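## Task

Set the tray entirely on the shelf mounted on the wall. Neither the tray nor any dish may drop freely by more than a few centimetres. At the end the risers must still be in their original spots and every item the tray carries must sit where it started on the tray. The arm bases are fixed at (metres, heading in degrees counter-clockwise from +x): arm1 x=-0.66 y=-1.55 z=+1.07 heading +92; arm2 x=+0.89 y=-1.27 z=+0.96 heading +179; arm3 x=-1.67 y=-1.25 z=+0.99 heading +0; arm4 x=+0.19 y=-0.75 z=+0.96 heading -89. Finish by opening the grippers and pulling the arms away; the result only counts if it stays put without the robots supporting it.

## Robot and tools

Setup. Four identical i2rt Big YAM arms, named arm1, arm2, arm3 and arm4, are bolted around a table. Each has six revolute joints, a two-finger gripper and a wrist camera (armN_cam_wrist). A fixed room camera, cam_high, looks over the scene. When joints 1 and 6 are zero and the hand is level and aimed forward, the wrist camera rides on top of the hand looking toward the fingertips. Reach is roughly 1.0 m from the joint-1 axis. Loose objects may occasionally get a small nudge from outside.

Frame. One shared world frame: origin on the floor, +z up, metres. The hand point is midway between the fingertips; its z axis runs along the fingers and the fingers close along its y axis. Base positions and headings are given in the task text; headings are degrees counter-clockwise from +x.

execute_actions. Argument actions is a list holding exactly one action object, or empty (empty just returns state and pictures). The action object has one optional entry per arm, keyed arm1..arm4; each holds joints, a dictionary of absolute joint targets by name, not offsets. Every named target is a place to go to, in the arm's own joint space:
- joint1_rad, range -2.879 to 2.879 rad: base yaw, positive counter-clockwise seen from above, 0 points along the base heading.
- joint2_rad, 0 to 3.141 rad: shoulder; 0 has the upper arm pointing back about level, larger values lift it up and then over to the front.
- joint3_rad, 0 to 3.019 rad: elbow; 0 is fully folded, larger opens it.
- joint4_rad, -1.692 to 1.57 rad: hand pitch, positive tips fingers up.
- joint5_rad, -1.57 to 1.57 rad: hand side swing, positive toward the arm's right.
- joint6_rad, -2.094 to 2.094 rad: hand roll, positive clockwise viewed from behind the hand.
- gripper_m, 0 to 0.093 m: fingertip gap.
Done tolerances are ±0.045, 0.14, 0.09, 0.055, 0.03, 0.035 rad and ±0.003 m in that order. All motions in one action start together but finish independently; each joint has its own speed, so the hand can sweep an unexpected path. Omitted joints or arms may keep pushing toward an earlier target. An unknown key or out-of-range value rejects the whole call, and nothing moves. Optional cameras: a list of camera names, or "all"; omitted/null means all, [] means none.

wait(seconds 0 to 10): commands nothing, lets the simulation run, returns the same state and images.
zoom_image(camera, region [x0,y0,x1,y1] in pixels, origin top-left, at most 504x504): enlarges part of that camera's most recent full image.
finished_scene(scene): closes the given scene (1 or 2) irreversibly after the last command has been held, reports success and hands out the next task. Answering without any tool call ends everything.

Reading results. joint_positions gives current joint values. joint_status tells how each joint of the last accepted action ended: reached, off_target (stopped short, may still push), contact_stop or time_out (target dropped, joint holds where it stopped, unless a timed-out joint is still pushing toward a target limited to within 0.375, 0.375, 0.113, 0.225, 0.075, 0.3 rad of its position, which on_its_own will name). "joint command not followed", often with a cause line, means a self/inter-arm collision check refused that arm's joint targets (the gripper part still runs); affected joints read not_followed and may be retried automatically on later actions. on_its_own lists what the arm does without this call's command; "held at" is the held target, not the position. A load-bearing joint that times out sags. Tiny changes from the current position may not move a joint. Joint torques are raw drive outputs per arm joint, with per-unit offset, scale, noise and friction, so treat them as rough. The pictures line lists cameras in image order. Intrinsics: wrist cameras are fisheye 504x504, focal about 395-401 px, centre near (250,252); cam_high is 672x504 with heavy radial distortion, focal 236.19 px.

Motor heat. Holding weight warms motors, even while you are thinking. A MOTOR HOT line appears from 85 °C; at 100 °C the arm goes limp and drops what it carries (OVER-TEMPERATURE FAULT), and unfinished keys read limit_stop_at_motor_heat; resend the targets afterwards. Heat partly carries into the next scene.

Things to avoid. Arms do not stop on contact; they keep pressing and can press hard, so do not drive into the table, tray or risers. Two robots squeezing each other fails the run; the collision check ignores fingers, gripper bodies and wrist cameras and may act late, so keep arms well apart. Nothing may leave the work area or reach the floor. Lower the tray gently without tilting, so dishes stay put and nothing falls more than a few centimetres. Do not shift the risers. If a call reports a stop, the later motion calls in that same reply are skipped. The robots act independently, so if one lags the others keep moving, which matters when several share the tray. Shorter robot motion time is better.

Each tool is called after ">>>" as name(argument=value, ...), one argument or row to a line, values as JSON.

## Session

>>> execute_actions(
  actions=[],
)

Scene clock: 0.00 s.
Joint torques (N m, as the arm reports them, + toward a larger angle): no reading
arm1.joint_positions: joint1_rad=-1.541 joint2_rad=+0.506 joint3_rad=+1.376 joint4_rad=-1.220 joint5_rad=-0.111 joint6_rad=+0.409 gripper_m=+0.094
arm1.joint_status: not commanded
arm1.hand: x=-0.4676 y=-1.5121 z=+1.6560 quat_wxyz=(-0.551, -0.106, -0.810, -0.173) (m; scene frame)
arm2.joint_positions: joint1_rad=-0.571 joint2_rad=+0.573 joint3_rad=+1.399 joint4_rad=-1.236 joint5_rad=-0.090 joint6_rad=-0.324 gripper_m=+0.095
arm2.joint_status: not commanded
arm2.hand: x=+0.6978 y=-1.1551 z=+1.5323 quat_wxyz=(-0.208, +0.832, -0.087, -0.508) (m; scene frame)
arm3.joint_positions: joint1_rad=-0.594 joint2_rad=+0.505 joint3_rad=+1.367 joint4_rad=-1.271 joint5_rad=-0.269 joint6_rad=-0.469 gripper_m=+0.094
arm3.joint_status: not commanded
arm3.hand: x=-1.4830 y=-1.3189 z=+1.5525 quat_wxyz=(-0.522, +0.023, -0.834, +0.178) (m; scene frame)
arm4.joint_positions: joint1_rad=-0.021 joint2_rad=+0.581 joint3_rad=+1.413 joint4_rad=-1.344 joint5_rad=-0.035 joint6_rad=-0.217 gripper_m=+0.095
arm4.joint_status: not commanded
arm4.hand: x=+0.1990 y=-0.9620 z=+1.5128 quat_wxyz=(-0.328, -0.533, -0.679, +0.384) (m; scene frame)
pictures: arm1_cam_wrist, arm2_cam_wrist, arm3_cam_wrist, arm4_cam_wrist, cam_high
Images, in order (width x height): arm1_cam_wrist 504x504, arm2_cam_wrist 504x504, arm3_cam_wrist 504x504, arm4_cam_wrist 504x504, cam_high 672x504.

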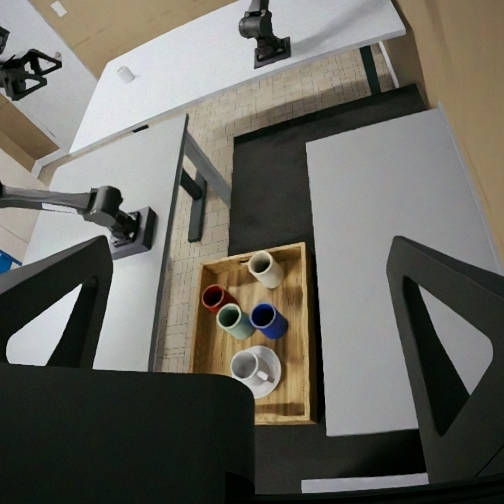

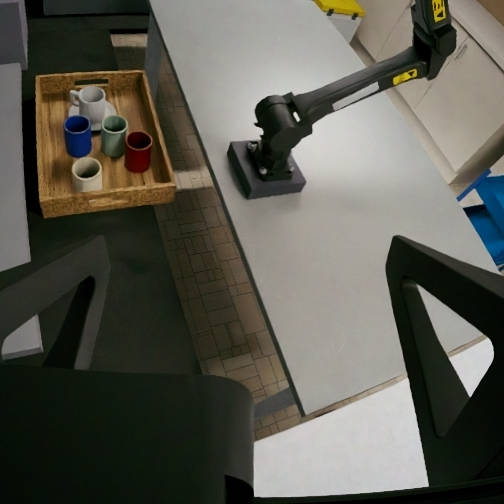

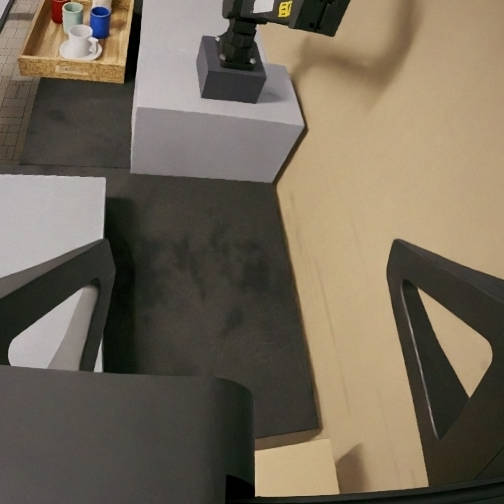

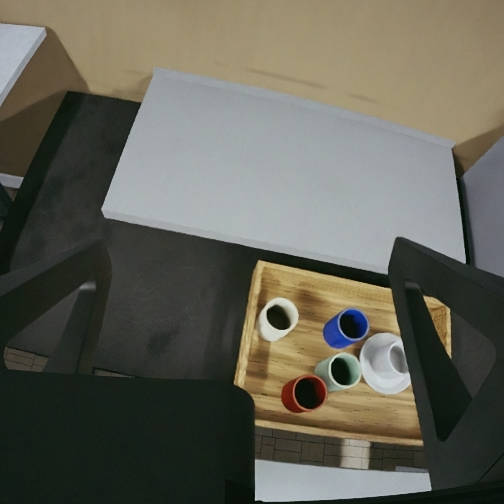

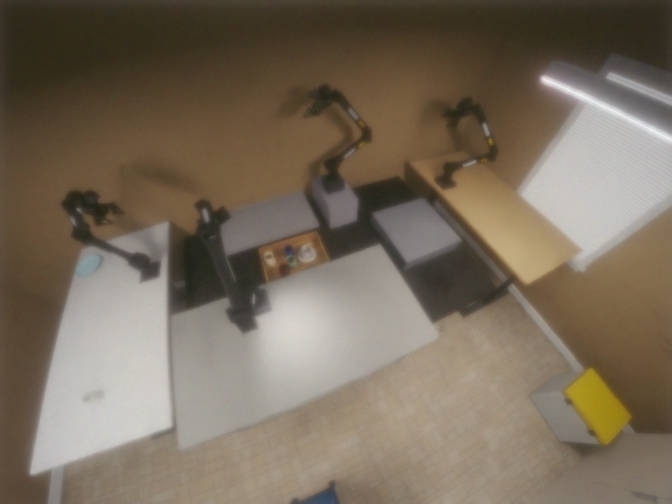

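>>> execute_actions(
  actions=[
    {"arm4":{"joints":{"joint1_rad":-0.8,"joint2_rad":1.2,"joint3_rad":1.25,"joint4_rad":-0.94,"joint5_rad":0,"joint6_rad":0}},"arm1":{"joints":{"joint1_rad":-0.503,"joint2_rad":1.93,"joint3_rad":1.32,"joint4_rad":-0.92,"joint5_rad":0,"joint6_rad":-0.42,"gripper_m":0.05}}},
  ],
  cameras=["arm1_cam_wrist","arm4_cam_wrist","cam_high"],
)

Scene clock: 2.33 s.
Joint torques (N m, as the arm reports them, + toward a larger angle): arm1=[ -1.79 -14.07   9.1    0.34  -0.03  -0.08] | arm2=[ 0.43  2.34  9.5   1.69 -0.12 -0.05] | arm3=[-0.92  4.76 10.17  2.4  -0.09  0.13] | arm4=[-0.79 -8.54 13.09  2.33  0.06  0.14]
arm1.joint_positions: joint1_rad=-0.499 joint2_rad=+1.917 joint3_rad=+1.311 joint4_rad=-0.930 joint5_rad=+0.000 joint6_rad=-0.409 gripper_m=+0.050
arm1.joint_status: all done
arm1.hand: x=-0.4176 y=-1.0710 z=+1.0699 quat_wxyz=(-0.016, +0.686, -0.727, +0.002) (m; scene frame)
arm2.joint_positions: joint1_rad=-0.571 joint2_rad=+0.573 joint3_rad=+1.399 joint4_rad=-1.236 joint5_rad=-0.090 joint6_rad=-0.324 gripper_m=+0.095
arm2.joint_status: not commanded
arm2.hand: x=+0.6978 y=-1.1551 z=+1.5323 quat_wxyz=(-0.208, +0.832, -0.087, -0.508) (m; scene frame)
arm3.joint_positions: joint1_rad=-0.594 joint2_rad=+0.505 joint3_rad=+1.367 joint4_rad=-1.271 joint5_rad=-0.269 joint6_rad=-0.469 gripper_m=+0.094
arm3.joint_status: not commanded
arm3.hand: x=-1.4830 y=-1.3189 z=+1.5525 quat_wxyz=(-0.522, +0.023, -0.834, +0.178) (m; scene frame)
arm4.joint_positions: joint1_rad=-0.797 joint2_rad=+1.209 joint3_rad=+1.227 joint4_rad=-0.961 joint5_rad=-0.002 joint6_rad=-0.010 gripper_m=+0.095
arm4.joint_status: all done
arm4.hand: x=-0.1414 y=-1.0893 z=+1.2725 quat_wxyz=(-0.118, -0.875, -0.374, +0.285) (m; scene frame)
pictures: arm1_cam_wrist, arm4_cam_wrist, cam_high
Images, in order (width x height): arm1_cam_wrist 504x504, arm4_cam_wrist 504x504, cam_high 672x504.

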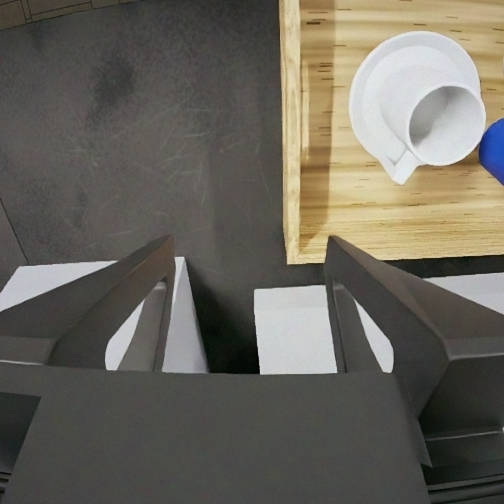

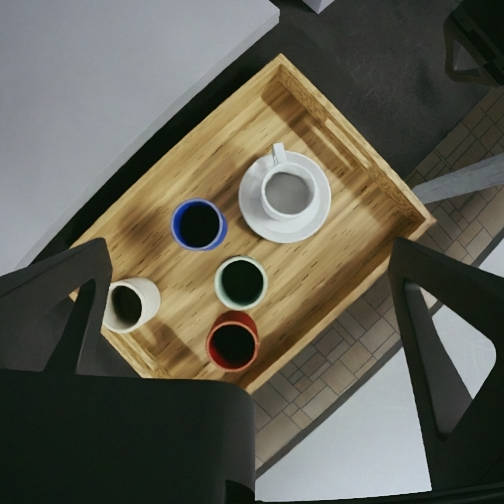

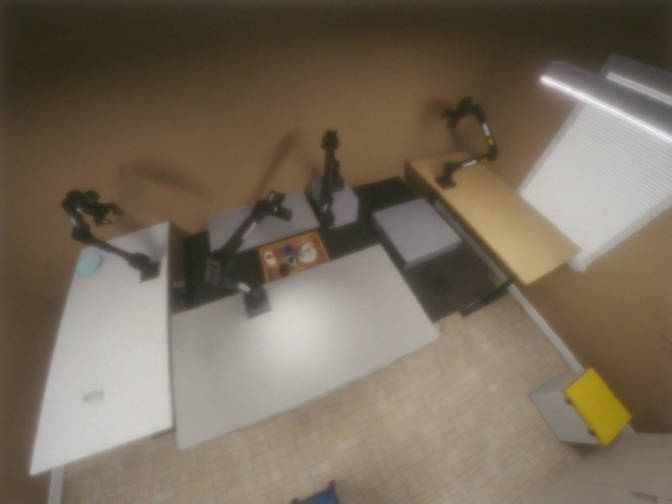

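>>> execute_actions(
  actions=[],
)

Scene clock: 2.77 s.
Joint torques (N m, as the arm reports them, + toward a larger angle): arm1=[ -1.83 -14.23   9.23   0.31  -0.01  -0.07] | arm2=[ 0.32  2.41  9.51  1.68 -0.12 -0.04] | arm3=[-0.94  4.86 10.18  2.39 -0.1   0.12] | arm4=[-0.9  -8.77 13.12  2.32  0.06  0.12]
arm1.joint_positions: joint1_rad=-0.499 joint2_rad=+1.917 joint3_rad=+1.311 joint4_rad=-0.930 joint5_rad=+0.000 joint6_rad=-0.409 gripper_m=+0.050
arm1.joint_status: all done
arm1.hand: x=-0.4176 y=-1.0710 z=+1.0699 quat_wxyz=(-0.016, +0.686, -0.727, +0.002) (m; scene frame)
arm2.joint_positions: joint1_rad=-0.571 joint2_rad=+0.573 joint3_rad=+1.399 joint4_rad=-1.236 joint5_rad=-0.090 joint6_rad=-0.324 gripper_m=+0.095
arm2.joint_status: not commanded
arm2.hand: x=+0.6978 y=-1.1551 z=+1.5323 quat_wxyz=(-0.208, +0.832, -0.087, -0.508) (m; scene frame)
arm3.joint_positions: joint1_rad=-0.594 joint2_rad=+0.505 joint3_rad=+1.367 joint4_rad=-1.271 joint5_rad=-0.269 joint6_rad=-0.469 gripper_m=+0.094
arm3.joint_status: not commanded
arm3.hand: x=-1.4830 y=-1.3189 z=+1.5525 quat_wxyz=(-0.522, +0.023, -0.834, +0.178) (m; scene frame)
arm4.joint_positions: joint1_rad=-0.797 joint2_rad=+1.209 joint3_rad=+1.227 joint4_rad=-0.961 joint5_rad=-0.002 joint6_rad=-0.010 gripper_m=+0.095
arm4.joint_status: all done
arm4.hand: x=-0.1414 y=-1.0893 z=+1.2725 quat_wxyz=(-0.118, -0.875, -0.374, +0.285) (m; scene frame)
pictures: arm1_cam_wrist, arm2_cam_wrist, arm3_cam_wrist, arm4_cam_wrist, cam_high
Images, in order (width x height): arm1_cam_wrist 504x504, arm2_cam_wrist 504x504, arm3_cam_wrist 504x504, arm4_cam_wrist 504x504, cam_high 672x504.

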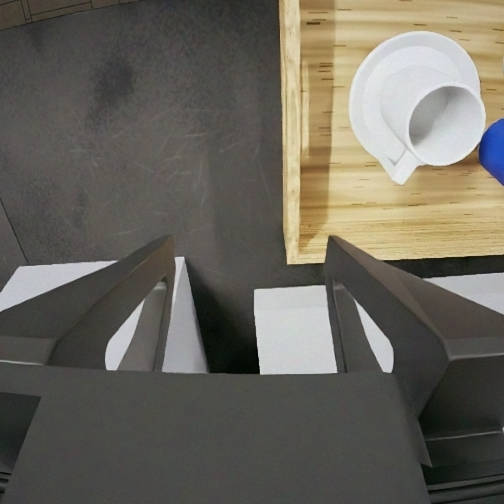

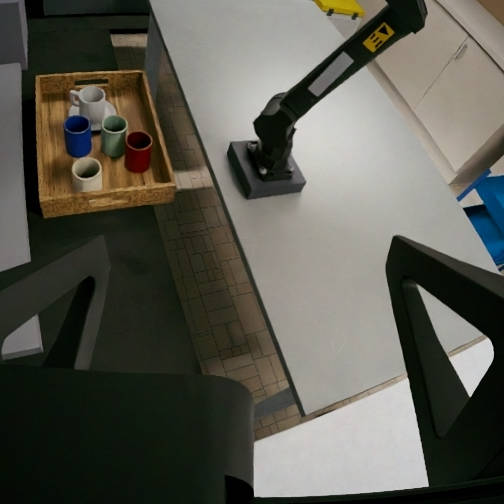

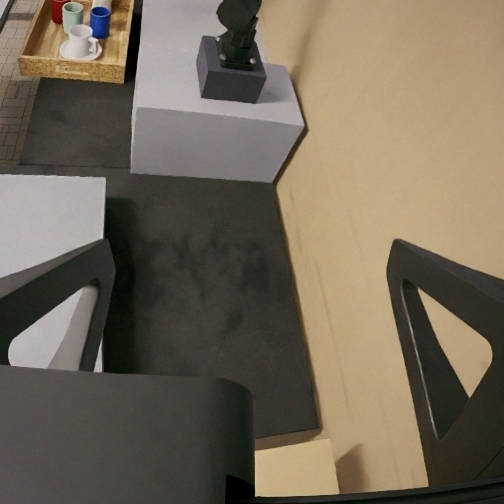

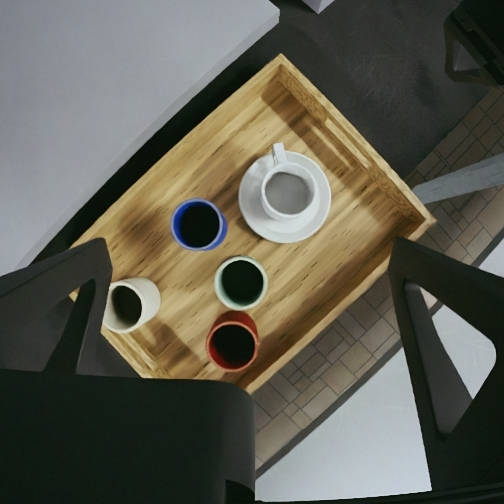

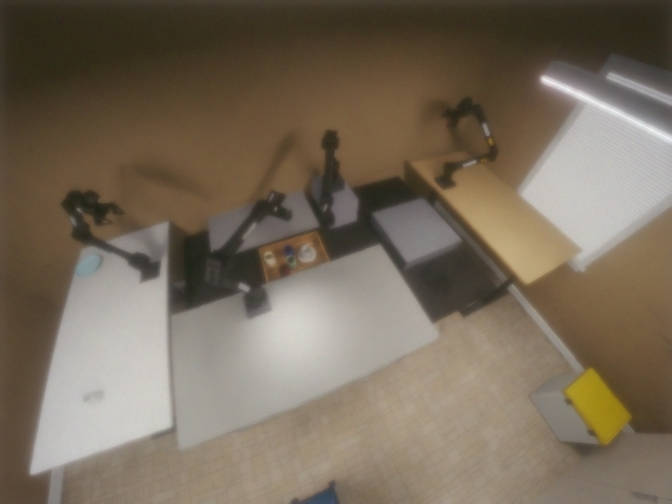

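>>> zoom_image(
  camera="cam_high",
  region=[170, 150, 400, 320],
)

>>> zoom_image(
  camera="arm2_cam_wrist",
  region=[0, 0, 250, 370],
)

Region (170, 150, 400, 320) of cam_high's 672x504 image, scaled by 2.191, with more detail than that image has; it fills the top 373 rows of this view, and the rest is white.

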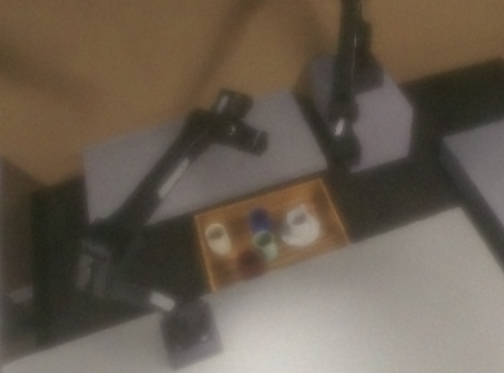

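Region (0, 0, 250, 370) of arm2_cam_wrist's 504x504 image, scaled by 1.362, with more detail than that image has; it fills the left 341 columns of this view, and the rest is white.

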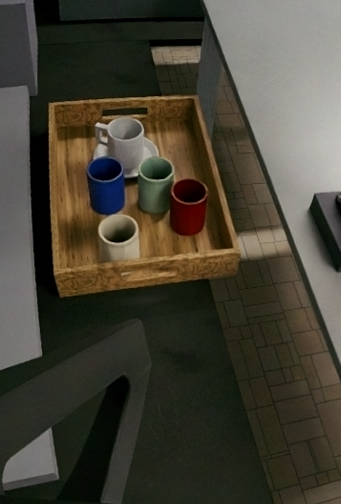

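>>> execute_actions(
  actions=[
    {"arm1":{"joints":{"joint1_rad":-0.608,"joint2_rad":2.247,"joint3_rad":1.232,"joint4_rad":-0.57,"joint6_rad":-0.577}},"arm4":{"joints":{"joint1_rad":-0.255,"joint2_rad":1.636,"joint3_rad":0.882,"joint4_rad":-0.83,"joint5_rad":0,"joint6_rad":-0.232,"gripper_m":0.05}}},
  ],
  cameras=["arm1_cam_wrist","arm4_cam_wrist"],
)

Scene clock: 4.70 s.
Joint torques (N m, as the arm reports them, + toward a larger angle): arm1=[ -1.58 -16.74   6.32   0.53  -0.03  -0.06] | arm2=[ 0.48  2.36  9.56  1.66 -0.14 -0.05] | arm3=[-0.97  4.73 10.21  2.41 -0.09  0.12] | arm4=[ -0.72 -10.62   9.57   0.54  -0.01  -0.04]
arm1.joint_positions: joint1_rad=-0.613 joint2_rad=+2.262 joint3_rad=+1.218 joint4_rad=-0.586 joint5_rad=+0.000 joint6_rad=-0.566 gripper_m=+0.050
arm1.joint_status: all done
arm1.hand: x=-0.3868 y=-1.1405 z=+0.8739 quat_wxyz=(+0.030, +0.701, -0.712, +0.014) (m; scene frame)
arm2.joint_positions: joint1_rad=-0.571 joint2_rad=+0.573 joint3_rad=+1.399 joint4_rad=-1.236 joint5_rad=-0.090 joint6_rad=-0.324 gripper_m=+0.095
arm2.joint_status: not commanded
arm2.hand: x=+0.6978 y=-1.1551 z=+1.5323 quat_wxyz=(-0.208, +0.832, -0.087, -0.508) (m; scene frame)
arm3.joint_positions: joint1_rad=-0.594 joint2_rad=+0.505 joint3_rad=+1.367 joint4_rad=-1.271 joint5_rad=-0.269 joint6_rad=-0.469 gripper_m=+0.094
arm3.joint_status: not commanded
arm3.hand: x=-1.4830 y=-1.3189 z=+1.5525 quat_wxyz=(-0.522, +0.023, -0.834, +0.178) (m; scene frame)
arm4.joint_positions: joint1_rad=-0.258 joint2_rad=+1.645 joint3_rad=+0.853 joint4_rad=-0.833 joint5_rad=-0.001 joint6_rad=-0.222 gripper_m=+0.050
arm4.joint_status: all done
arm4.hand: x=+0.1053 y=-1.1093 z=+0.9413 quat_wxyz=(+0.015, -0.712, -0.702, -0.023) (m; scene frame)
pictures: arm1_cam_wrist, arm4_cam_wrist
Images, in order (width x height): arm1_cam_wrist 504x504, arm4_cam_wrist 504x504.

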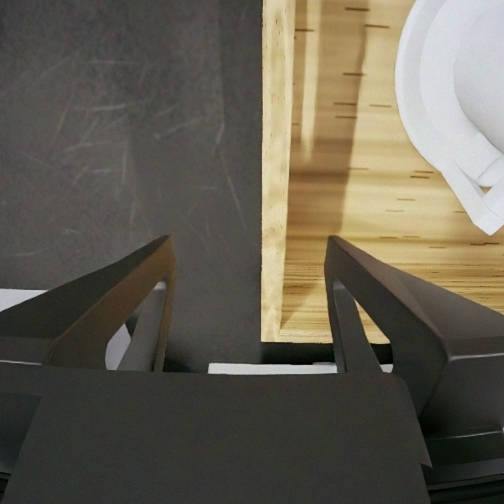

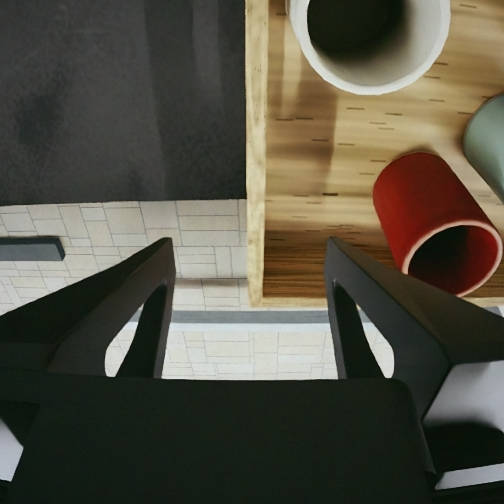

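>>> execute_actions(
  actions=[
    {"arm1":{"joints":{"joint1_rad":-0.612,"joint2_rad":2.25,"joint3_rad":1.25,"joint4_rad":-0.55,"joint6_rad":-0.585,"gripper_m":0.045}},"arm4":{"joints":{"joint1_rad":-0.334,"joint2_rad":1.67,"joint3_rad":0.545,"joint4_rad":-0.2,"joint5_rad":-0.076,"joint6_rad":-0.32,"gripper_m":0.045}}},
  ],
  cameras=["arm1_cam_wrist","arm4_cam_wrist"],
)

Scene clock: 6.90 s.
Joint torques (N m, as the arm reports them, + toward a larger angle): arm1=[ -1.5  -16.44   7.68   0.38  -0.02  -0.04] | arm2=[ 0.4   2.39  9.52  1.71 -0.13 -0.04] | arm3=[-1.01  4.92 10.18  2.43 -0.09  0.11] | arm4=[-1.01 -8.57  5.59  1.45 -0.25 -0.05]
arm1.joint_positions: joint1_rad=-0.613 joint2_rad=+2.262 joint3_rad=+1.223 joint4_rad=-0.566 joint5_rad=+0.000 joint6_rad=-0.574 gripper_m=+0.045
arm1.joint_status: all done
arm1.hand: x=-0.3827 y=-1.1343 z=+0.8745 quat_wxyz=(+0.018, +0.704, -0.710, +0.011) (m; scene frame)
arm2.joint_positions: joint1_rad=-0.571 joint2_rad=+0.573 joint3_rad=+1.399 joint4_rad=-1.236 joint5_rad=-0.090 joint6_rad=-0.324 gripper_m=+0.095
arm2.joint_status: not commanded
arm2.hand: x=+0.6978 y=-1.1551 z=+1.5323 quat_wxyz=(-0.208, +0.832, -0.087, -0.508) (m; scene frame)
arm3.joint_positions: joint1_rad=-0.594 joint2_rad=+0.505 joint3_rad=+1.367 joint4_rad=-1.271 joint5_rad=-0.269 joint6_rad=-0.469 gripper_m=+0.094
arm3.joint_status: not commanded
arm3.hand: x=-1.4830 y=-1.3189 z=+1.5525 quat_wxyz=(-0.522, +0.023, -0.834, +0.178) (m; scene frame)
arm4.joint_positions: joint1_rad=-0.330 joint2_rad=+1.672 joint3_rad=+0.534 joint4_rad=-0.216 joint5_rad=-0.072 joint6_rad=-0.310 gripper_m=+0.045
arm4.joint_status: all done
arm4.hand: x=+0.1006 y=-1.0752 z=+0.8693 quat_wxyz=(-0.080, -0.699, -0.706, +0.079) (m; scene frame)
pictures: arm1_cam_wrist, arm4_cam_wrist
Images, in order (width x height): arm1_cam_wrist 504x504, arm4_cam_wrist 504x504.

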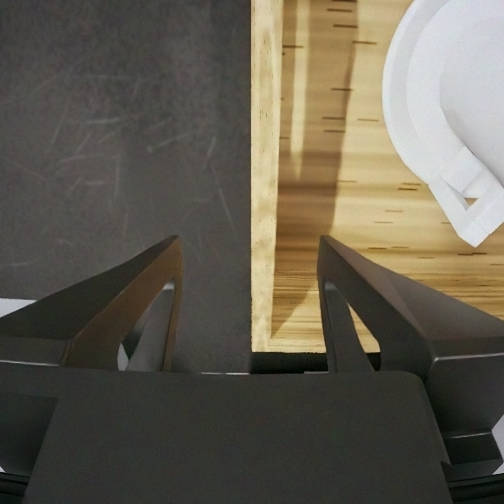

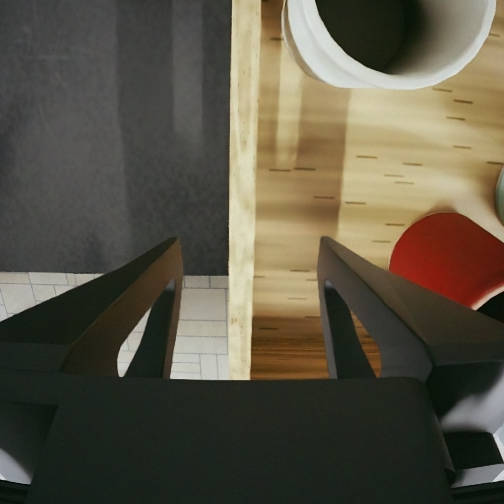

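>>> execute_actions(
  actions=[
    {"arm1":{"joints":{"joint1_rad":-0.62,"joint2_rad":2.378,"joint3_rad":1.29,"joint4_rad":-0.445}},"arm4":{"joints":{"joint1_rad":-0.322,"joint2_rad":1.87,"joint3_rad":0.58,"joint4_rad":-0.012}}},
  ],
  cameras=["arm1_cam_wrist","arm4_cam_wrist"],
)

Scene clock: 8.10 s.
Joint torques (N m, as the arm reports them, + toward a larger angle): arm1=[ -1.99 -15.54   5.66   0.53  -0.04  -0.03] | arm2=[ 0.35  2.35  9.46  1.71 -0.13 -0.03] | arm3=[-0.97  5.   10.2   2.4  -0.09  0.13] | arm4=[-0.04 -9.6   4.13  1.6  -0.25 -0.05]
arm1.joint_positions: joint1_rad=-0.613 joint2_rad=+2.363 joint3_rad=+1.282 joint4_rad=-0.459 joint5_rad=+0.000 joint6_rad=-0.575 gripper_m=+0.045
arm1.joint_status: all done
arm1.hand: x=-0.3683 y=-1.1134 z=+0.8355 quat_wxyz=(-0.014, +0.705, -0.709, +0.005) (m; scene frame)
arm2.joint_positions: joint1_rad=-0.571 joint2_rad=+0.573 joint3_rad=+1.399 joint4_rad=-1.236 joint5_rad=-0.090 joint6_rad=-0.324 gripper_m=+0.095
arm2.joint_status: not commanded
arm2.hand: x=+0.6978 y=-1.1551 z=+1.5323 quat_wxyz=(-0.208, +0.832, -0.087, -0.508) (m; scene frame)
arm3.joint_positions: joint1_rad=-0.594 joint2_rad=+0.505 joint3_rad=+1.367 joint4_rad=-1.271 joint5_rad=-0.269 joint6_rad=-0.469 gripper_m=+0.094
arm3.joint_status: not commanded
arm3.hand: x=-1.4830 y=-1.3189 z=+1.5525 quat_wxyz=(-0.522, +0.023, -0.834, +0.178) (m; scene frame)
arm4.joint_positions: joint1_rad=-0.330 joint2_rad=+1.877 joint3_rad=+0.568 joint4_rad=-0.029 joint5_rad=-0.072 joint6_rad=-0.310 gripper_m=+0.045
arm4.joint_status: all done
arm4.hand: x=+0.0957 y=-1.0906 z=+0.8190 quat_wxyz=(-0.084, -0.698, -0.706, +0.087) (m; scene frame)
pictures: arm1_cam_wrist, arm4_cam_wrist
Images, in order (width x height): arm1_cam_wrist 504x504, arm4_cam_wrist 504x504.

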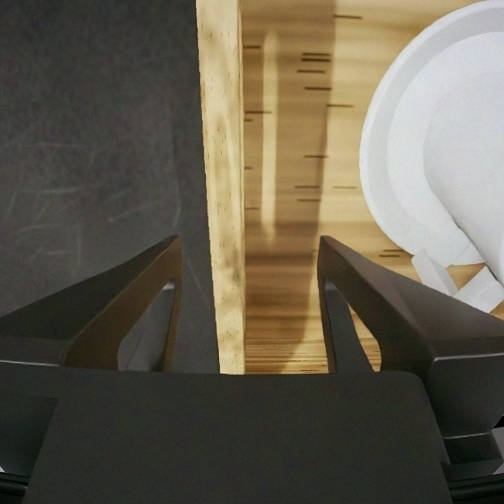

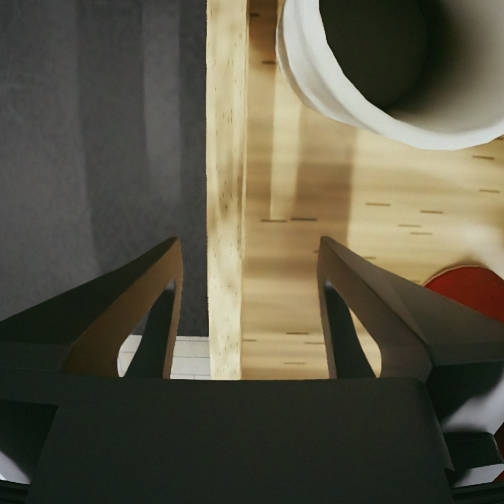

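>>> execute_actions(
  actions=[
    {"arm1":{"joints":{"joint2_rad":2.40,"joint3_rad":1.265,"joint4_rad":-0.46}},"arm4":{"joints":{"joint1_rad":-0.295}}},
  ],
  cameras=["arm1_cam_wrist","arm4_cam_wrist"],
)

Scene clock: 9.03 s.
Joint torques (N m, as the arm reports them, + toward a larger angle): arm1=[ -1.84 -13.61   4.49  -0.11  -0.02  -0.05] | arm2=[ 0.21  2.27  9.46  1.73 -0.13 -0.04] | arm3=[-0.95  4.84 10.19  2.41 -0.09  0.13] | arm4=[ -0.05 -10.2    4.14   1.64  -0.24  -0.05]
arm1.joint_positions: joint1_rad=-0.613 joint2_rad=+2.370 joint3_rad=+1.268 joint4_rad=-0.459 joint5_rad=+0.000 joint6_rad=-0.575 gripper_m=+0.045
arm1.joint_status: all done
arm1.hand: x=-0.3741 y=-1.1223 z=+0.8298 quat_wxyz=(-0.004, +0.705, -0.709, +0.007) (m; scene frame)
arm2.joint_positions: joint1_rad=-0.571 joint2_rad=+0.573 joint3_rad=+1.399 joint4_rad=-1.236 joint5_rad=-0.090 joint6_rad=-0.324 gripper_m=+0.095
arm2.joint_status: not commanded
arm2.hand: x=+0.6978 y=-1.1551 z=+1.5323 quat_wxyz=(-0.208, +0.832, -0.087, -0.508) (m; scene frame)
arm3.joint_positions: joint1_rad=-0.594 joint2_rad=+0.505 joint3_rad=+1.367 joint4_rad=-1.271 joint5_rad=-0.269 joint6_rad=-0.469 gripper_m=+0.094
arm3.joint_status: not commanded
arm3.hand: x=-1.4830 y=-1.3189 z=+1.5525 quat_wxyz=(-0.522, +0.023, -0.834, +0.178) (m; scene frame)
arm4.joint_positions: joint1_rad=-0.307 joint2_rad=+1.877 joint3_rad=+0.568 joint4_rad=-0.029 joint5_rad=-0.073 joint6_rad=-0.310 gripper_m=+0.045
arm4.joint_status: all done
arm4.hand: x=+0.1036 y=-1.0928 z=+0.8190 quat_wxyz=(-0.085, -0.690, -0.714, +0.086) (m; scene frame)
pictures: arm1_cam_wrist, arm4_cam_wrist
Images, in order (width x height): arm1_cam_wrist 504x504, arm4_cam_wrist 504x504.

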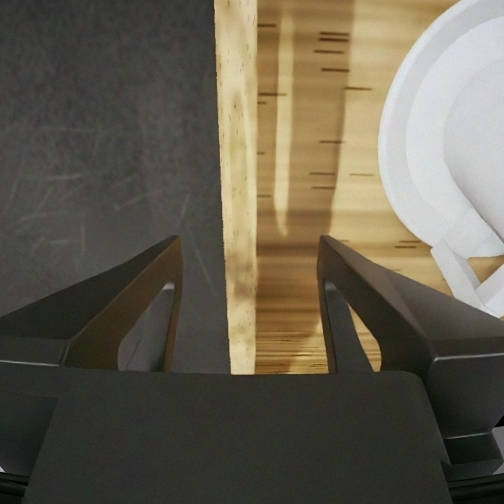

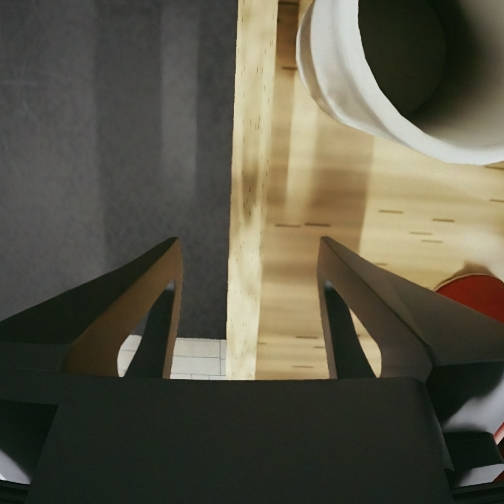

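>>> execute_actions(
  actions=[
    {"arm1":{"joints":{"joint2_rad":2.51,"joint3_rad":1.322,"joint4_rad":-0.378}},"arm4":{"joints":{"joint2_rad":2.054,"joint3_rad":0.593,"joint4_rad":0.15,"joint6_rad":-0.28}}},
  ],
  cameras=["arm1_cam_wrist","arm4_cam_wrist"],
)

Scene clock: 10.13 s.
Joint torques (N m, as the arm reports them, + toward a larger angle): arm1=[ -2.27 -15.46   4.85   0.4   -0.04  -0.08] | arm2=[ 0.37  2.4   9.48  1.7  -0.11 -0.04] | arm3=[-0.81  4.83 10.19  2.42 -0.09  0.12] | arm4=[  0.04 -10.81   1.93   1.54  -0.25   0.13]
arm1.joint_positions: joint1_rad=-0.613 joint2_rad=+2.500 joint3_rad=+1.310 joint4_rad=-0.392 joint5_rad=+0.000 joint6_rad=-0.575 gripper_m=+0.045
arm1.joint_status: all done
arm1.hand: x=-0.3792 y=-1.1316 z=+0.7730 quat_wxyz=(+0.006, +0.705, -0.709, +0.009) (m; scene frame)
arm2.joint_positions: joint1_rad=-0.571 joint2_rad=+0.573 joint3_rad=+1.399 joint4_rad=-1.236 joint5_rad=-0.090 joint6_rad=-0.324 gripper_m=+0.095
arm2.joint_status: not commanded
arm2.hand: x=+0.6978 y=-1.1551 z=+1.5323 quat_wxyz=(-0.208, +0.832, -0.087, -0.508) (m; scene frame)
arm3.joint_positions: joint1_rad=-0.594 joint2_rad=+0.505 joint3_rad=+1.367 joint4_rad=-1.271 joint5_rad=-0.269 joint6_rad=-0.469 gripper_m=+0.094
arm3.joint_status: not commanded
arm3.hand: x=-1.4830 y=-1.3189 z=+1.5525 quat_wxyz=(-0.522, +0.023, -0.834, +0.178) (m; scene frame)
arm4.joint_positions: joint1_rad=-0.307 joint2_rad=+2.063 joint3_rad=+0.587 joint4_rad=+0.134 joint5_rad=-0.073 joint6_rad=-0.290 gripper_m=+0.045
arm4.joint_status: all done
arm4.hand: x=+0.1047 y=-1.0889 z=+0.7685 quat_wxyz=(-0.085, -0.697, -0.707, +0.083) (m; scene frame)
pictures: arm1_cam_wrist, arm4_cam_wrist
Images, in order (width x height): arm1_cam_wrist 504x504, arm4_cam_wrist 504x504.

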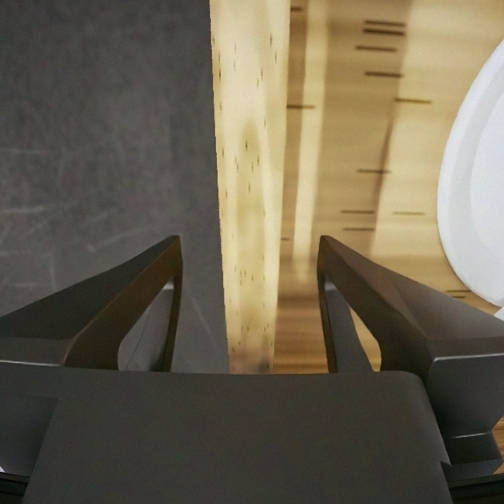

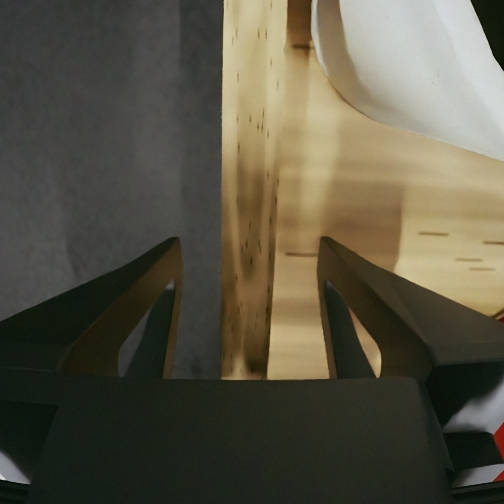

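>>> execute_actions(
  actions=[
    {"arm1":{"joints":{"gripper_m":0.0}},"arm4":{"joints":{"gripper_m":0.0}}},
  ],
  cameras=["arm1_cam_wrist","arm4_cam_wrist"],
)

Scene clock: 10.90 s.
Joint torques (N m, as the arm reports them, + toward a larger angle): arm1=[ -2.49 -15.85   4.9    0.42  -0.2   -0.02] | arm2=[ 0.4   2.4   9.51  1.69 -0.13 -0.04] | arm3=[-1.03  4.8  10.16  2.41 -0.09  0.12] | arm4=[  0.21 -10.95   1.93   1.55  -0.13  -0.05]
arm1.joint_positions: joint1_rad=-0.613 joint2_rad=+2.500 joint3_rad=+1.310 joint4_rad=-0.390 joint5_rad=+0.003 joint6_rad=-0.580 gripper_m=+0.011
arm1.joint_status: gripper_m off_target (ended at +0.011, target +0.000)
arm1.hand: x=-0.3783 y=-1.1315 z=+0.7730 quat_wxyz=(+0.005, +0.706, -0.708, +0.010) (m; scene frame)
arm2.joint_positions: joint1_rad=-0.571 joint2_rad=+0.573 joint3_rad=+1.399 joint4_rad=-1.236 joint5_rad=-0.090 joint6_rad=-0.324 gripper_m=+0.095
arm2.joint_status: not commanded
arm2.hand: x=+0.6978 y=-1.1551 z=+1.5323 quat_wxyz=(-0.208, +0.832, -0.087, -0.508) (m; scene frame)
arm3.joint_positions: joint1_rad=-0.594 joint2_rad=+0.505 joint3_rad=+1.367 joint4_rad=-1.271 joint5_rad=-0.269 joint6_rad=-0.469 gripper_m=+0.094
arm3.joint_status: not commanded
arm3.hand: x=-1.4830 y=-1.3189 z=+1.5525 quat_wxyz=(-0.522, +0.023, -0.834, +0.178) (m; scene frame)
arm4.joint_positions: joint1_rad=-0.307 joint2_rad=+2.063 joint3_rad=+0.587 joint4_rad=+0.134 joint5_rad=-0.075 joint6_rad=-0.270 gripper_m=+0.011
arm4.joint_status: gripper_m off_target (ended at +0.011, target +0.000)
arm4.hand: x=+0.1051 y=-1.0891 z=+0.7686 quat_wxyz=(-0.087, -0.704, -0.700, +0.082) (m; scene frame)
pictures: arm1_cam_wrist, arm4_cam_wrist
Images, in order (width x height): arm1_cam_wrist 504x504, arm4_cam_wrist 504x504.

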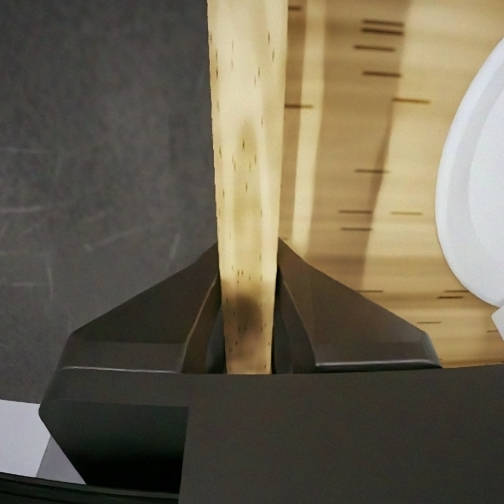

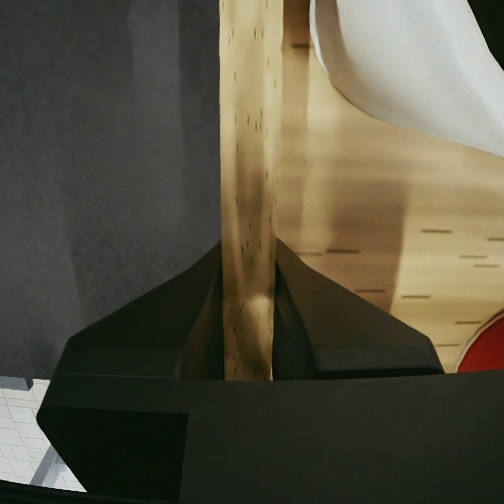

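>>> execute_actions(
  actions=[
    {"arm1":{"joints":{"joint2_rad":2.36,"joint3_rad":1.272,"joint4_rad":-0.465,"joint6_rad":-0.58}},"arm4":{"joints":{"joint2_rad":1.885,"joint3_rad":0.565,"joint4_rad":-0.005,"joint6_rad":-0.27}}},
  ],
  cameras=["arm1_cam_wrist","arm4_cam_wrist","arm2_cam_wrist"],
)

Scene clock: 13.07 s.
Joint torques (N m, as the arm reports them, + toward a larger angle): arm1=[ -1.14 -22.24   3.2   -1.79  -0.54   0.37] | arm2=[ 0.26  2.63  9.49  1.7  -0.11 -0.04] | arm3=[-0.98  4.9  10.15  2.4  -0.1   0.13] | arm4=[  0.39 -14.68   2.21   0.46  -0.55   0.24]
arm1.joint_positions: joint1_rad=-0.623 joint2_rad=+2.448 joint3_rad=+1.281 joint4_rad=-0.418 joint5_rad=+0.012 joint6_rad=-0.618 gripper_m=+0.011
arm1.joint_status: joint6_rad time_out (moved -0.039 of +0.000); the others done
arm1.on_its_own: joint6_rad reads -0.618 and still pushes toward -0.580 since a time_out
arm1.hand: x=-0.3751 y=-1.1375 z=+0.7937 quat_wxyz=(+0.007, +0.716, -0.697, +0.015) (m; scene frame)
arm2.joint_positions: joint1_rad=-0.571 joint2_rad=+0.573 joint3_rad=+1.399 joint4_rad=-1.236 joint5_rad=-0.090 joint6_rad=-0.324 gripper_m=+0.095
arm2.joint_status: not commanded
arm2.hand: x=+0.6978 y=-1.1551 z=+1.5323 quat_wxyz=(-0.208, +0.832, -0.087, -0.508) (m; scene frame)
arm3.joint_positions: joint1_rad=-0.594 joint2_rad=+0.505 joint3_rad=+1.367 joint4_rad=-1.271 joint5_rad=-0.269 joint6_rad=-0.469 gripper_m=+0.094
arm3.joint_status: not commanded
arm3.hand: x=-1.4830 y=-1.3189 z=+1.5525 quat_wxyz=(-0.522, +0.023, -0.834, +0.178) (m; scene frame)
arm4.joint_positions: joint1_rad=-0.307 joint2_rad=+1.951 joint3_rad=+0.565 joint4_rad=+0.006 joint5_rad=-0.065 joint6_rad=-0.293 gripper_m=+0.011
arm4.joint_status: all done
arm4.hand: x=+0.1064 y=-1.0784 z=+0.7959 quat_wxyz=(-0.073, -0.698, -0.709, +0.068) (m; scene frame)
pictures: arm1_cam_wrist, arm2_cam_wrist, arm4_cam_wrist
Images, in order (width x height): arm1_cam_wrist 504x504, arm2_cam_wrist 504x504, arm4_cam_wrist 504x504.

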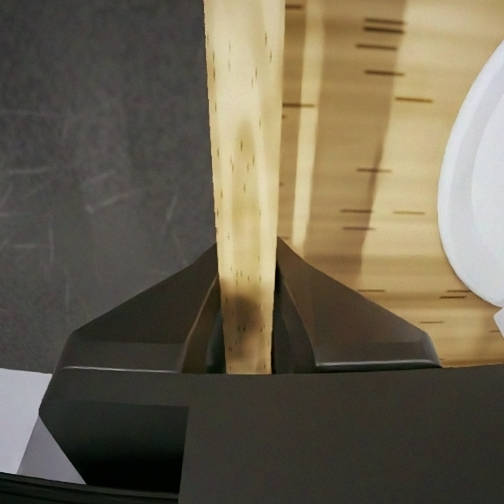

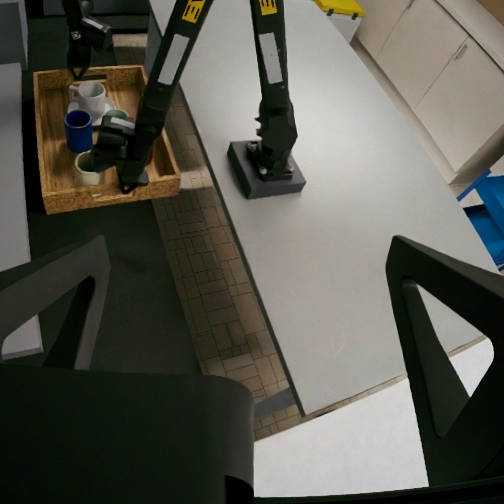

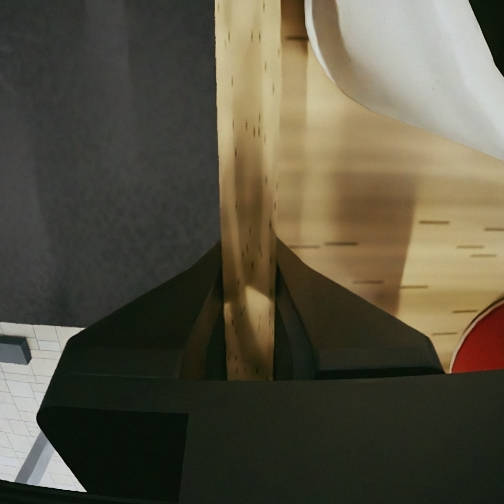

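>>> execute_actions(
  actions=[
    {"arm1":{"joints":{"joint1_rad":-0.61,"joint2_rad":2.255,"joint3_rad":1.238,"joint4_rad":-0.52}},"arm4":{"joints":{"joint2_rad":1.75,"joint3_rad":0.57,"joint4_rad":-0.105}}},
  ],
  cameras=["arm1_cam_wrist","arm4_cam_wrist"],
)

Scene clock: 14.13 s.
Joint torques (N m, as the arm reports them, + toward a larger angle): arm1=[ -0.54 -21.27   4.54  -1.35  -0.58   0.28] | arm2=[ 0.38  2.47  9.5   1.64 -0.13 -0.04] | arm3=[-0.93  4.76 10.19  2.43 -0.09  0.13] | arm4=[ -0.02 -13.73   4.76   0.85  -0.67   0.21]
arm1.joint_positions: joint1_rad=-0.623 joint2_rad=+2.344 joint3_rad=+1.237 joint4_rad=-0.489 joint5_rad=+0.013 joint6_rad=-0.612 gripper_m=+0.011
arm1.joint_status: all done
arm1.hand: x=-0.3772 y=-1.1395 z=+0.8373 quat_wxyz=(+0.012, +0.714, -0.699, +0.016) (m; scene frame)
arm2.joint_positions: joint1_rad=-0.571 joint2_rad=+0.573 joint3_rad=+1.399 joint4_rad=-1.236 joint5_rad=-0.090 joint6_rad=-0.324 gripper_m=+0.095
arm2.joint_status: not commanded
arm2.hand: x=+0.6978 y=-1.1551 z=+1.5323 quat_wxyz=(-0.208, +0.832, -0.087, -0.508) (m; scene frame)
arm3.joint_positions: joint1_rad=-0.594 joint2_rad=+0.505 joint3_rad=+1.367 joint4_rad=-1.271 joint5_rad=-0.269 joint6_rad=-0.469 gripper_m=+0.094
arm3.joint_status: not commanded
arm3.hand: x=-1.4830 y=-1.3189 z=+1.5525 quat_wxyz=(-0.522, +0.023, -0.834, +0.178) (m; scene frame)
arm4.joint_positions: joint1_rad=-0.307 joint2_rad=+1.815 joint3_rad=+0.556 joint4_rad=-0.103 joint5_rad=-0.061 joint6_rad=-0.290 gripper_m=+0.011
arm4.joint_status: all done
arm4.hand: x=+0.1044 y=-1.0835 z=+0.8334 quat_wxyz=(-0.076, -0.699, -0.707, +0.077) (m; scene frame)
pictures: arm1_cam_wrist, arm4_cam_wrist
Images, in order (width x height): arm1_cam_wrist 504x504, arm4_cam_wrist 504x504.

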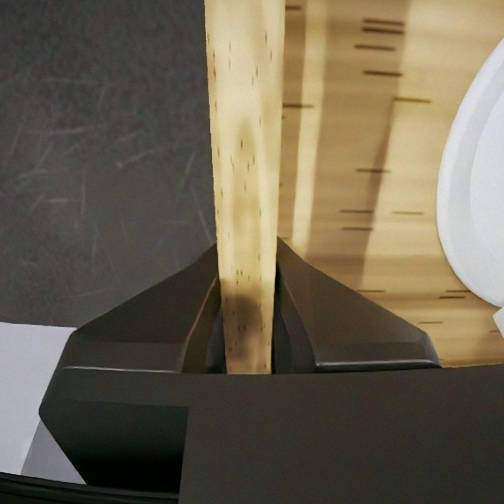

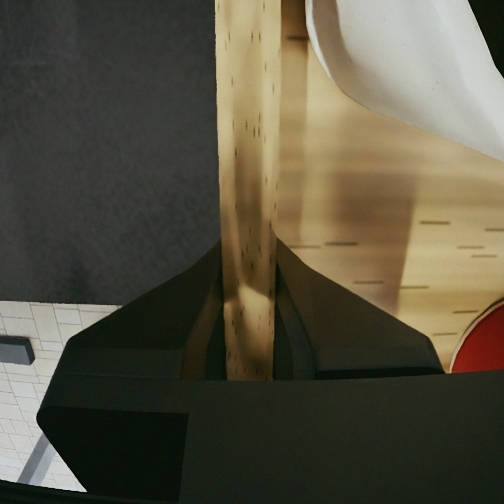

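>>> execute_actions(
  actions=[
    {"arm1":{"joints":{"joint2_rad":2.133,"joint3_rad":1.228,"joint4_rad":-0.61}},"arm4":{"joints":{"joint2_rad":1.552,"joint3_rad":0.585,"joint4_rad":-0.312}},"arm2":{"joints":{"joint1_rad":0.1,"joint5_rad":0,"joint6_rad":0,"joint4_rad":-1.0}}},
  ],
  cameras=["arm1_cam_wrist","arm4_cam_wrist","arm2_cam_wrist"],
)

Scene clock: 15.70 s.
Joint torques (N m, as the arm reports them, + toward a larger angle): arm1=[ -0.29 -22.06   6.38  -1.    -0.58   0.25] | arm2=[ 0.94  2.41  9.6   2.16 -0.01  0.03] | arm3=[-1.1   4.82 10.21  2.4  -0.1   0.12] | arm4=[  0.35 -12.59   8.03   0.81  -0.65   0.19]
arm1.joint_positions: joint1_rad=-0.619 joint2_rad=+2.224 joint3_rad=+1.218 joint4_rad=-0.584 joint5_rad=+0.011 joint6_rad=-0.606 gripper_m=+0.011
arm1.joint_status: all done
arm1.hand: x=-0.3759 y=-1.1325 z=+0.8923 quat_wxyz=(+0.009, +0.713, -0.700, +0.015) (m; scene frame)
arm2.joint_positions: joint1_rad=+0.093 joint2_rad=+0.573 joint3_rad=+1.399 joint4_rad=-1.017 joint5_rad=-0.002 joint6_rad=-0.008 gripper_m=+0.095
arm2.joint_status: all done
arm2.hand: x=+0.6521 y=-1.2849 z=+1.5834 quat_wxyz=(+0.021, +0.771, +0.032, -0.636) (m; scene frame)
arm3.joint_positions: joint1_rad=-0.594 joint2_rad=+0.505 joint3_rad=+1.367 joint4_rad=-1.271 joint5_rad=-0.269 joint6_rad=-0.469 gripper_m=+0.094
arm3.joint_status: not commanded
arm3.hand: x=-1.4830 y=-1.3189 z=+1.5525 quat_wxyz=(-0.522, +0.023, -0.834, +0.178) (m; scene frame)
arm4.joint_positions: joint1_rad=-0.307 joint2_rad=+1.614 joint3_rad=+0.554 joint4_rad=-0.311 joint5_rad=-0.062 joint6_rad=-0.287 gripper_m=+0.011
arm4.joint_status: all done
arm4.hand: x=+0.1062 y=-1.0781 z=+0.8876 quat_wxyz=(-0.074, -0.700, -0.706, +0.073) (m; scene frame)
pictures: arm1_cam_wrist, arm2_cam_wrist, arm4_cam_wrist
Images, in order (width x height): arm1_cam_wrist 504x504, arm2_cam_wrist 504x504, arm4_cam_wrist 504x504.

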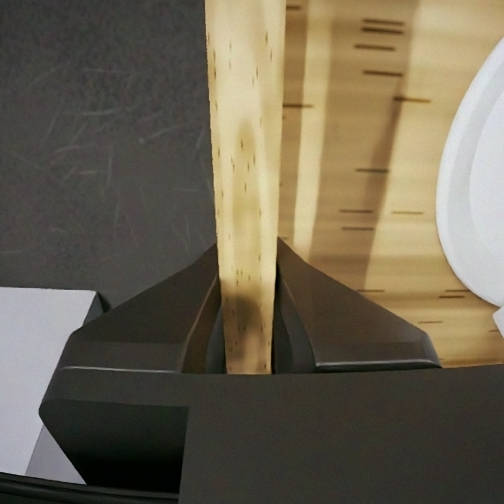

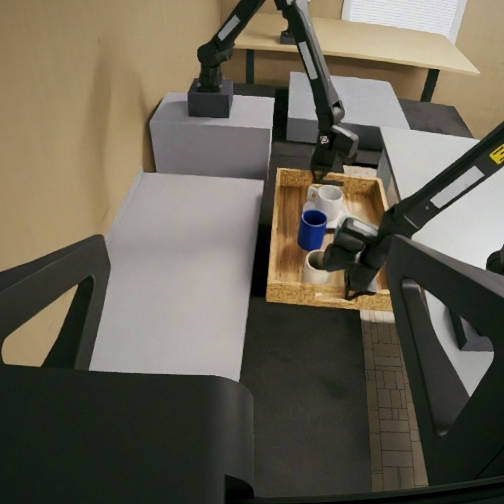

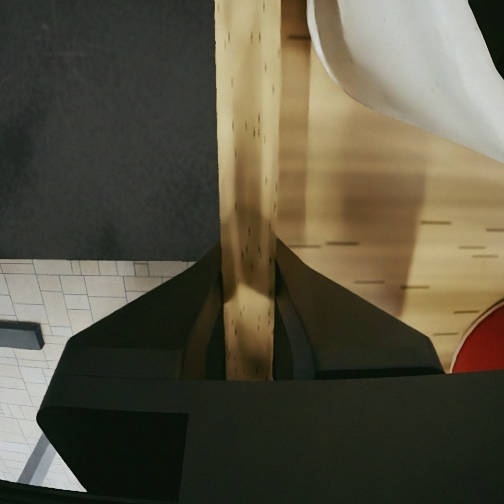

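>>> zoom_image(
  camera="arm2_cam_wrist",
  region=[120, 70, 420, 330],
)

Region (120, 70, 420, 330) of arm2_cam_wrist's 504x504 image, scaled by 1.680, with more detail than that image has; it fills the top 437 rows of this view, and the rest is white.

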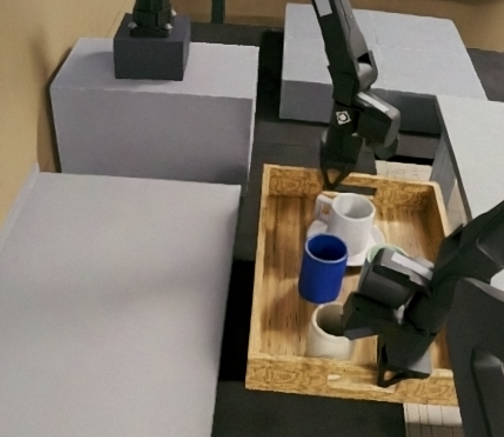

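>>> execute_actions(
  actions=[
    {"arm1":{"joints":{"joint1_rad":-0.712,"joint2_rad":2.03,"joint3_rad":1.183,"joint4_rad":-0.665,"joint6_rad":-0.68}},"arm4":{"joints":{"joint1_rad":-0.18,"joint2_rad":1.478,"joint3_rad":0.675,"joint4_rad":-0.472,"joint5_rad":-0.04,"joint6_rad":-0.15}}},
  ],
  cameras=["arm1_cam_wrist","arm4_cam_wrist","arm2_cam_wrist"],
)

Scene clock: 18.63 s.
Joint torques (N m, as the arm reports them, + toward a larger angle): arm1=[ -0.69 -21.7    6.58  -1.29  -0.31   0.47] | arm2=[ 0.99  2.31  9.56  2.14 -0.01  0.02] | arm3=[-1.04  4.86 10.18  2.38 -0.09  0.11] | arm4=[ -0.68 -12.92  11.97   0.21  -0.72   0.36]
arm1.joint_positions: joint1_rad=-0.721 joint2_rad=+2.124 joint3_rad=+1.176 joint4_rad=-0.629 joint5_rad=+0.006 joint6_rad=-0.732 gripper_m=+0.011
arm1.joint_status: joint6_rad off_target (ended at -0.732, target -0.680); the others done
arm1.hand: x=-0.3397 y=-1.1670 z=+0.9322 quat_wxyz=(+0.004, +0.722, -0.692, +0.011) (m; scene frame)
arm2.joint_positions: joint1_rad=+0.093 joint2_rad=+0.573 joint3_rad=+1.399 joint4_rad=-1.017 joint5_rad=-0.002 joint6_rad=-0.008 gripper_m=+0.095
arm2.joint_status: not commanded
arm2.hand: x=+0.6521 y=-1.2849 z=+1.5834 quat_wxyz=(+0.021, +0.771, +0.032, -0.636) (m; scene frame)
arm3.joint_positions: joint1_rad=-0.594 joint2_rad=+0.505 joint3_rad=+1.367 joint4_rad=-1.271 joint5_rad=-0.269 joint6_rad=-0.469 gripper_m=+0.094
arm3.joint_status: not commanded
arm3.hand: x=-1.4830 y=-1.3189 z=+1.5525 quat_wxyz=(-0.522, +0.023, -0.834, +0.178) (m; scene frame)
arm4.joint_positions: joint1_rad=-0.180 joint2_rad=+1.542 joint3_rad=+0.615 joint4_rad=-0.457 joint5_rad=-0.023 joint6_rad=-0.190 gripper_m=+0.011
arm4.joint_status: joint6_rad time_out (moved +0.096 of +0.137); the others done
arm4.on_its_own: joint6_rad reads -0.190 and still pushes toward -0.150 since a time_out
arm4.hand: x=+0.1402 y=-1.0972 z=+0.9195 quat_wxyz=(-0.062, -0.692, -0.716, +0.070) (m; scene frame)
pictures: arm1_cam_wrist, arm2_cam_wrist, arm4_cam_wrist
Images, in order (width x height): arm1_cam_wrist 504x504, arm2_cam_wrist 504x504, arm4_cam_wrist 504x504.

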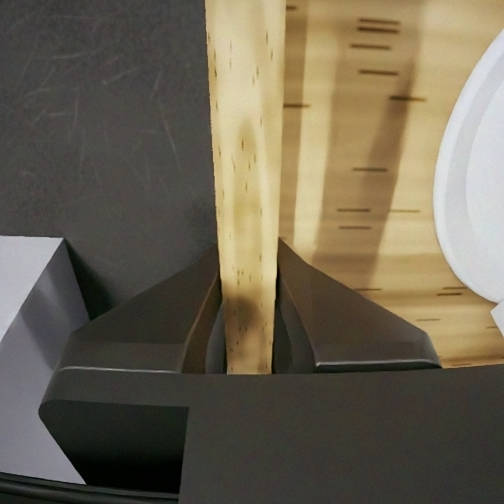

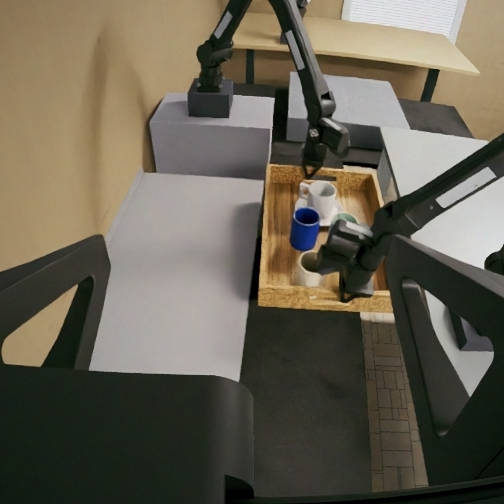

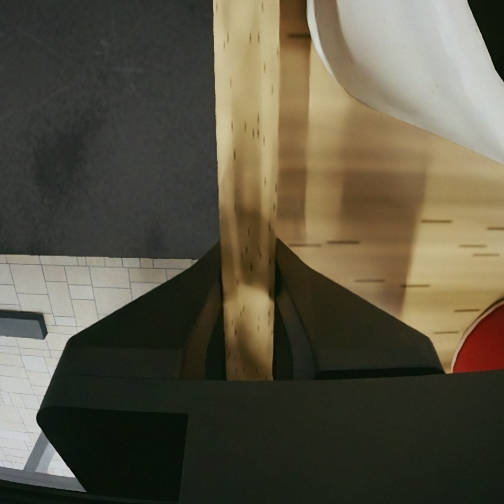

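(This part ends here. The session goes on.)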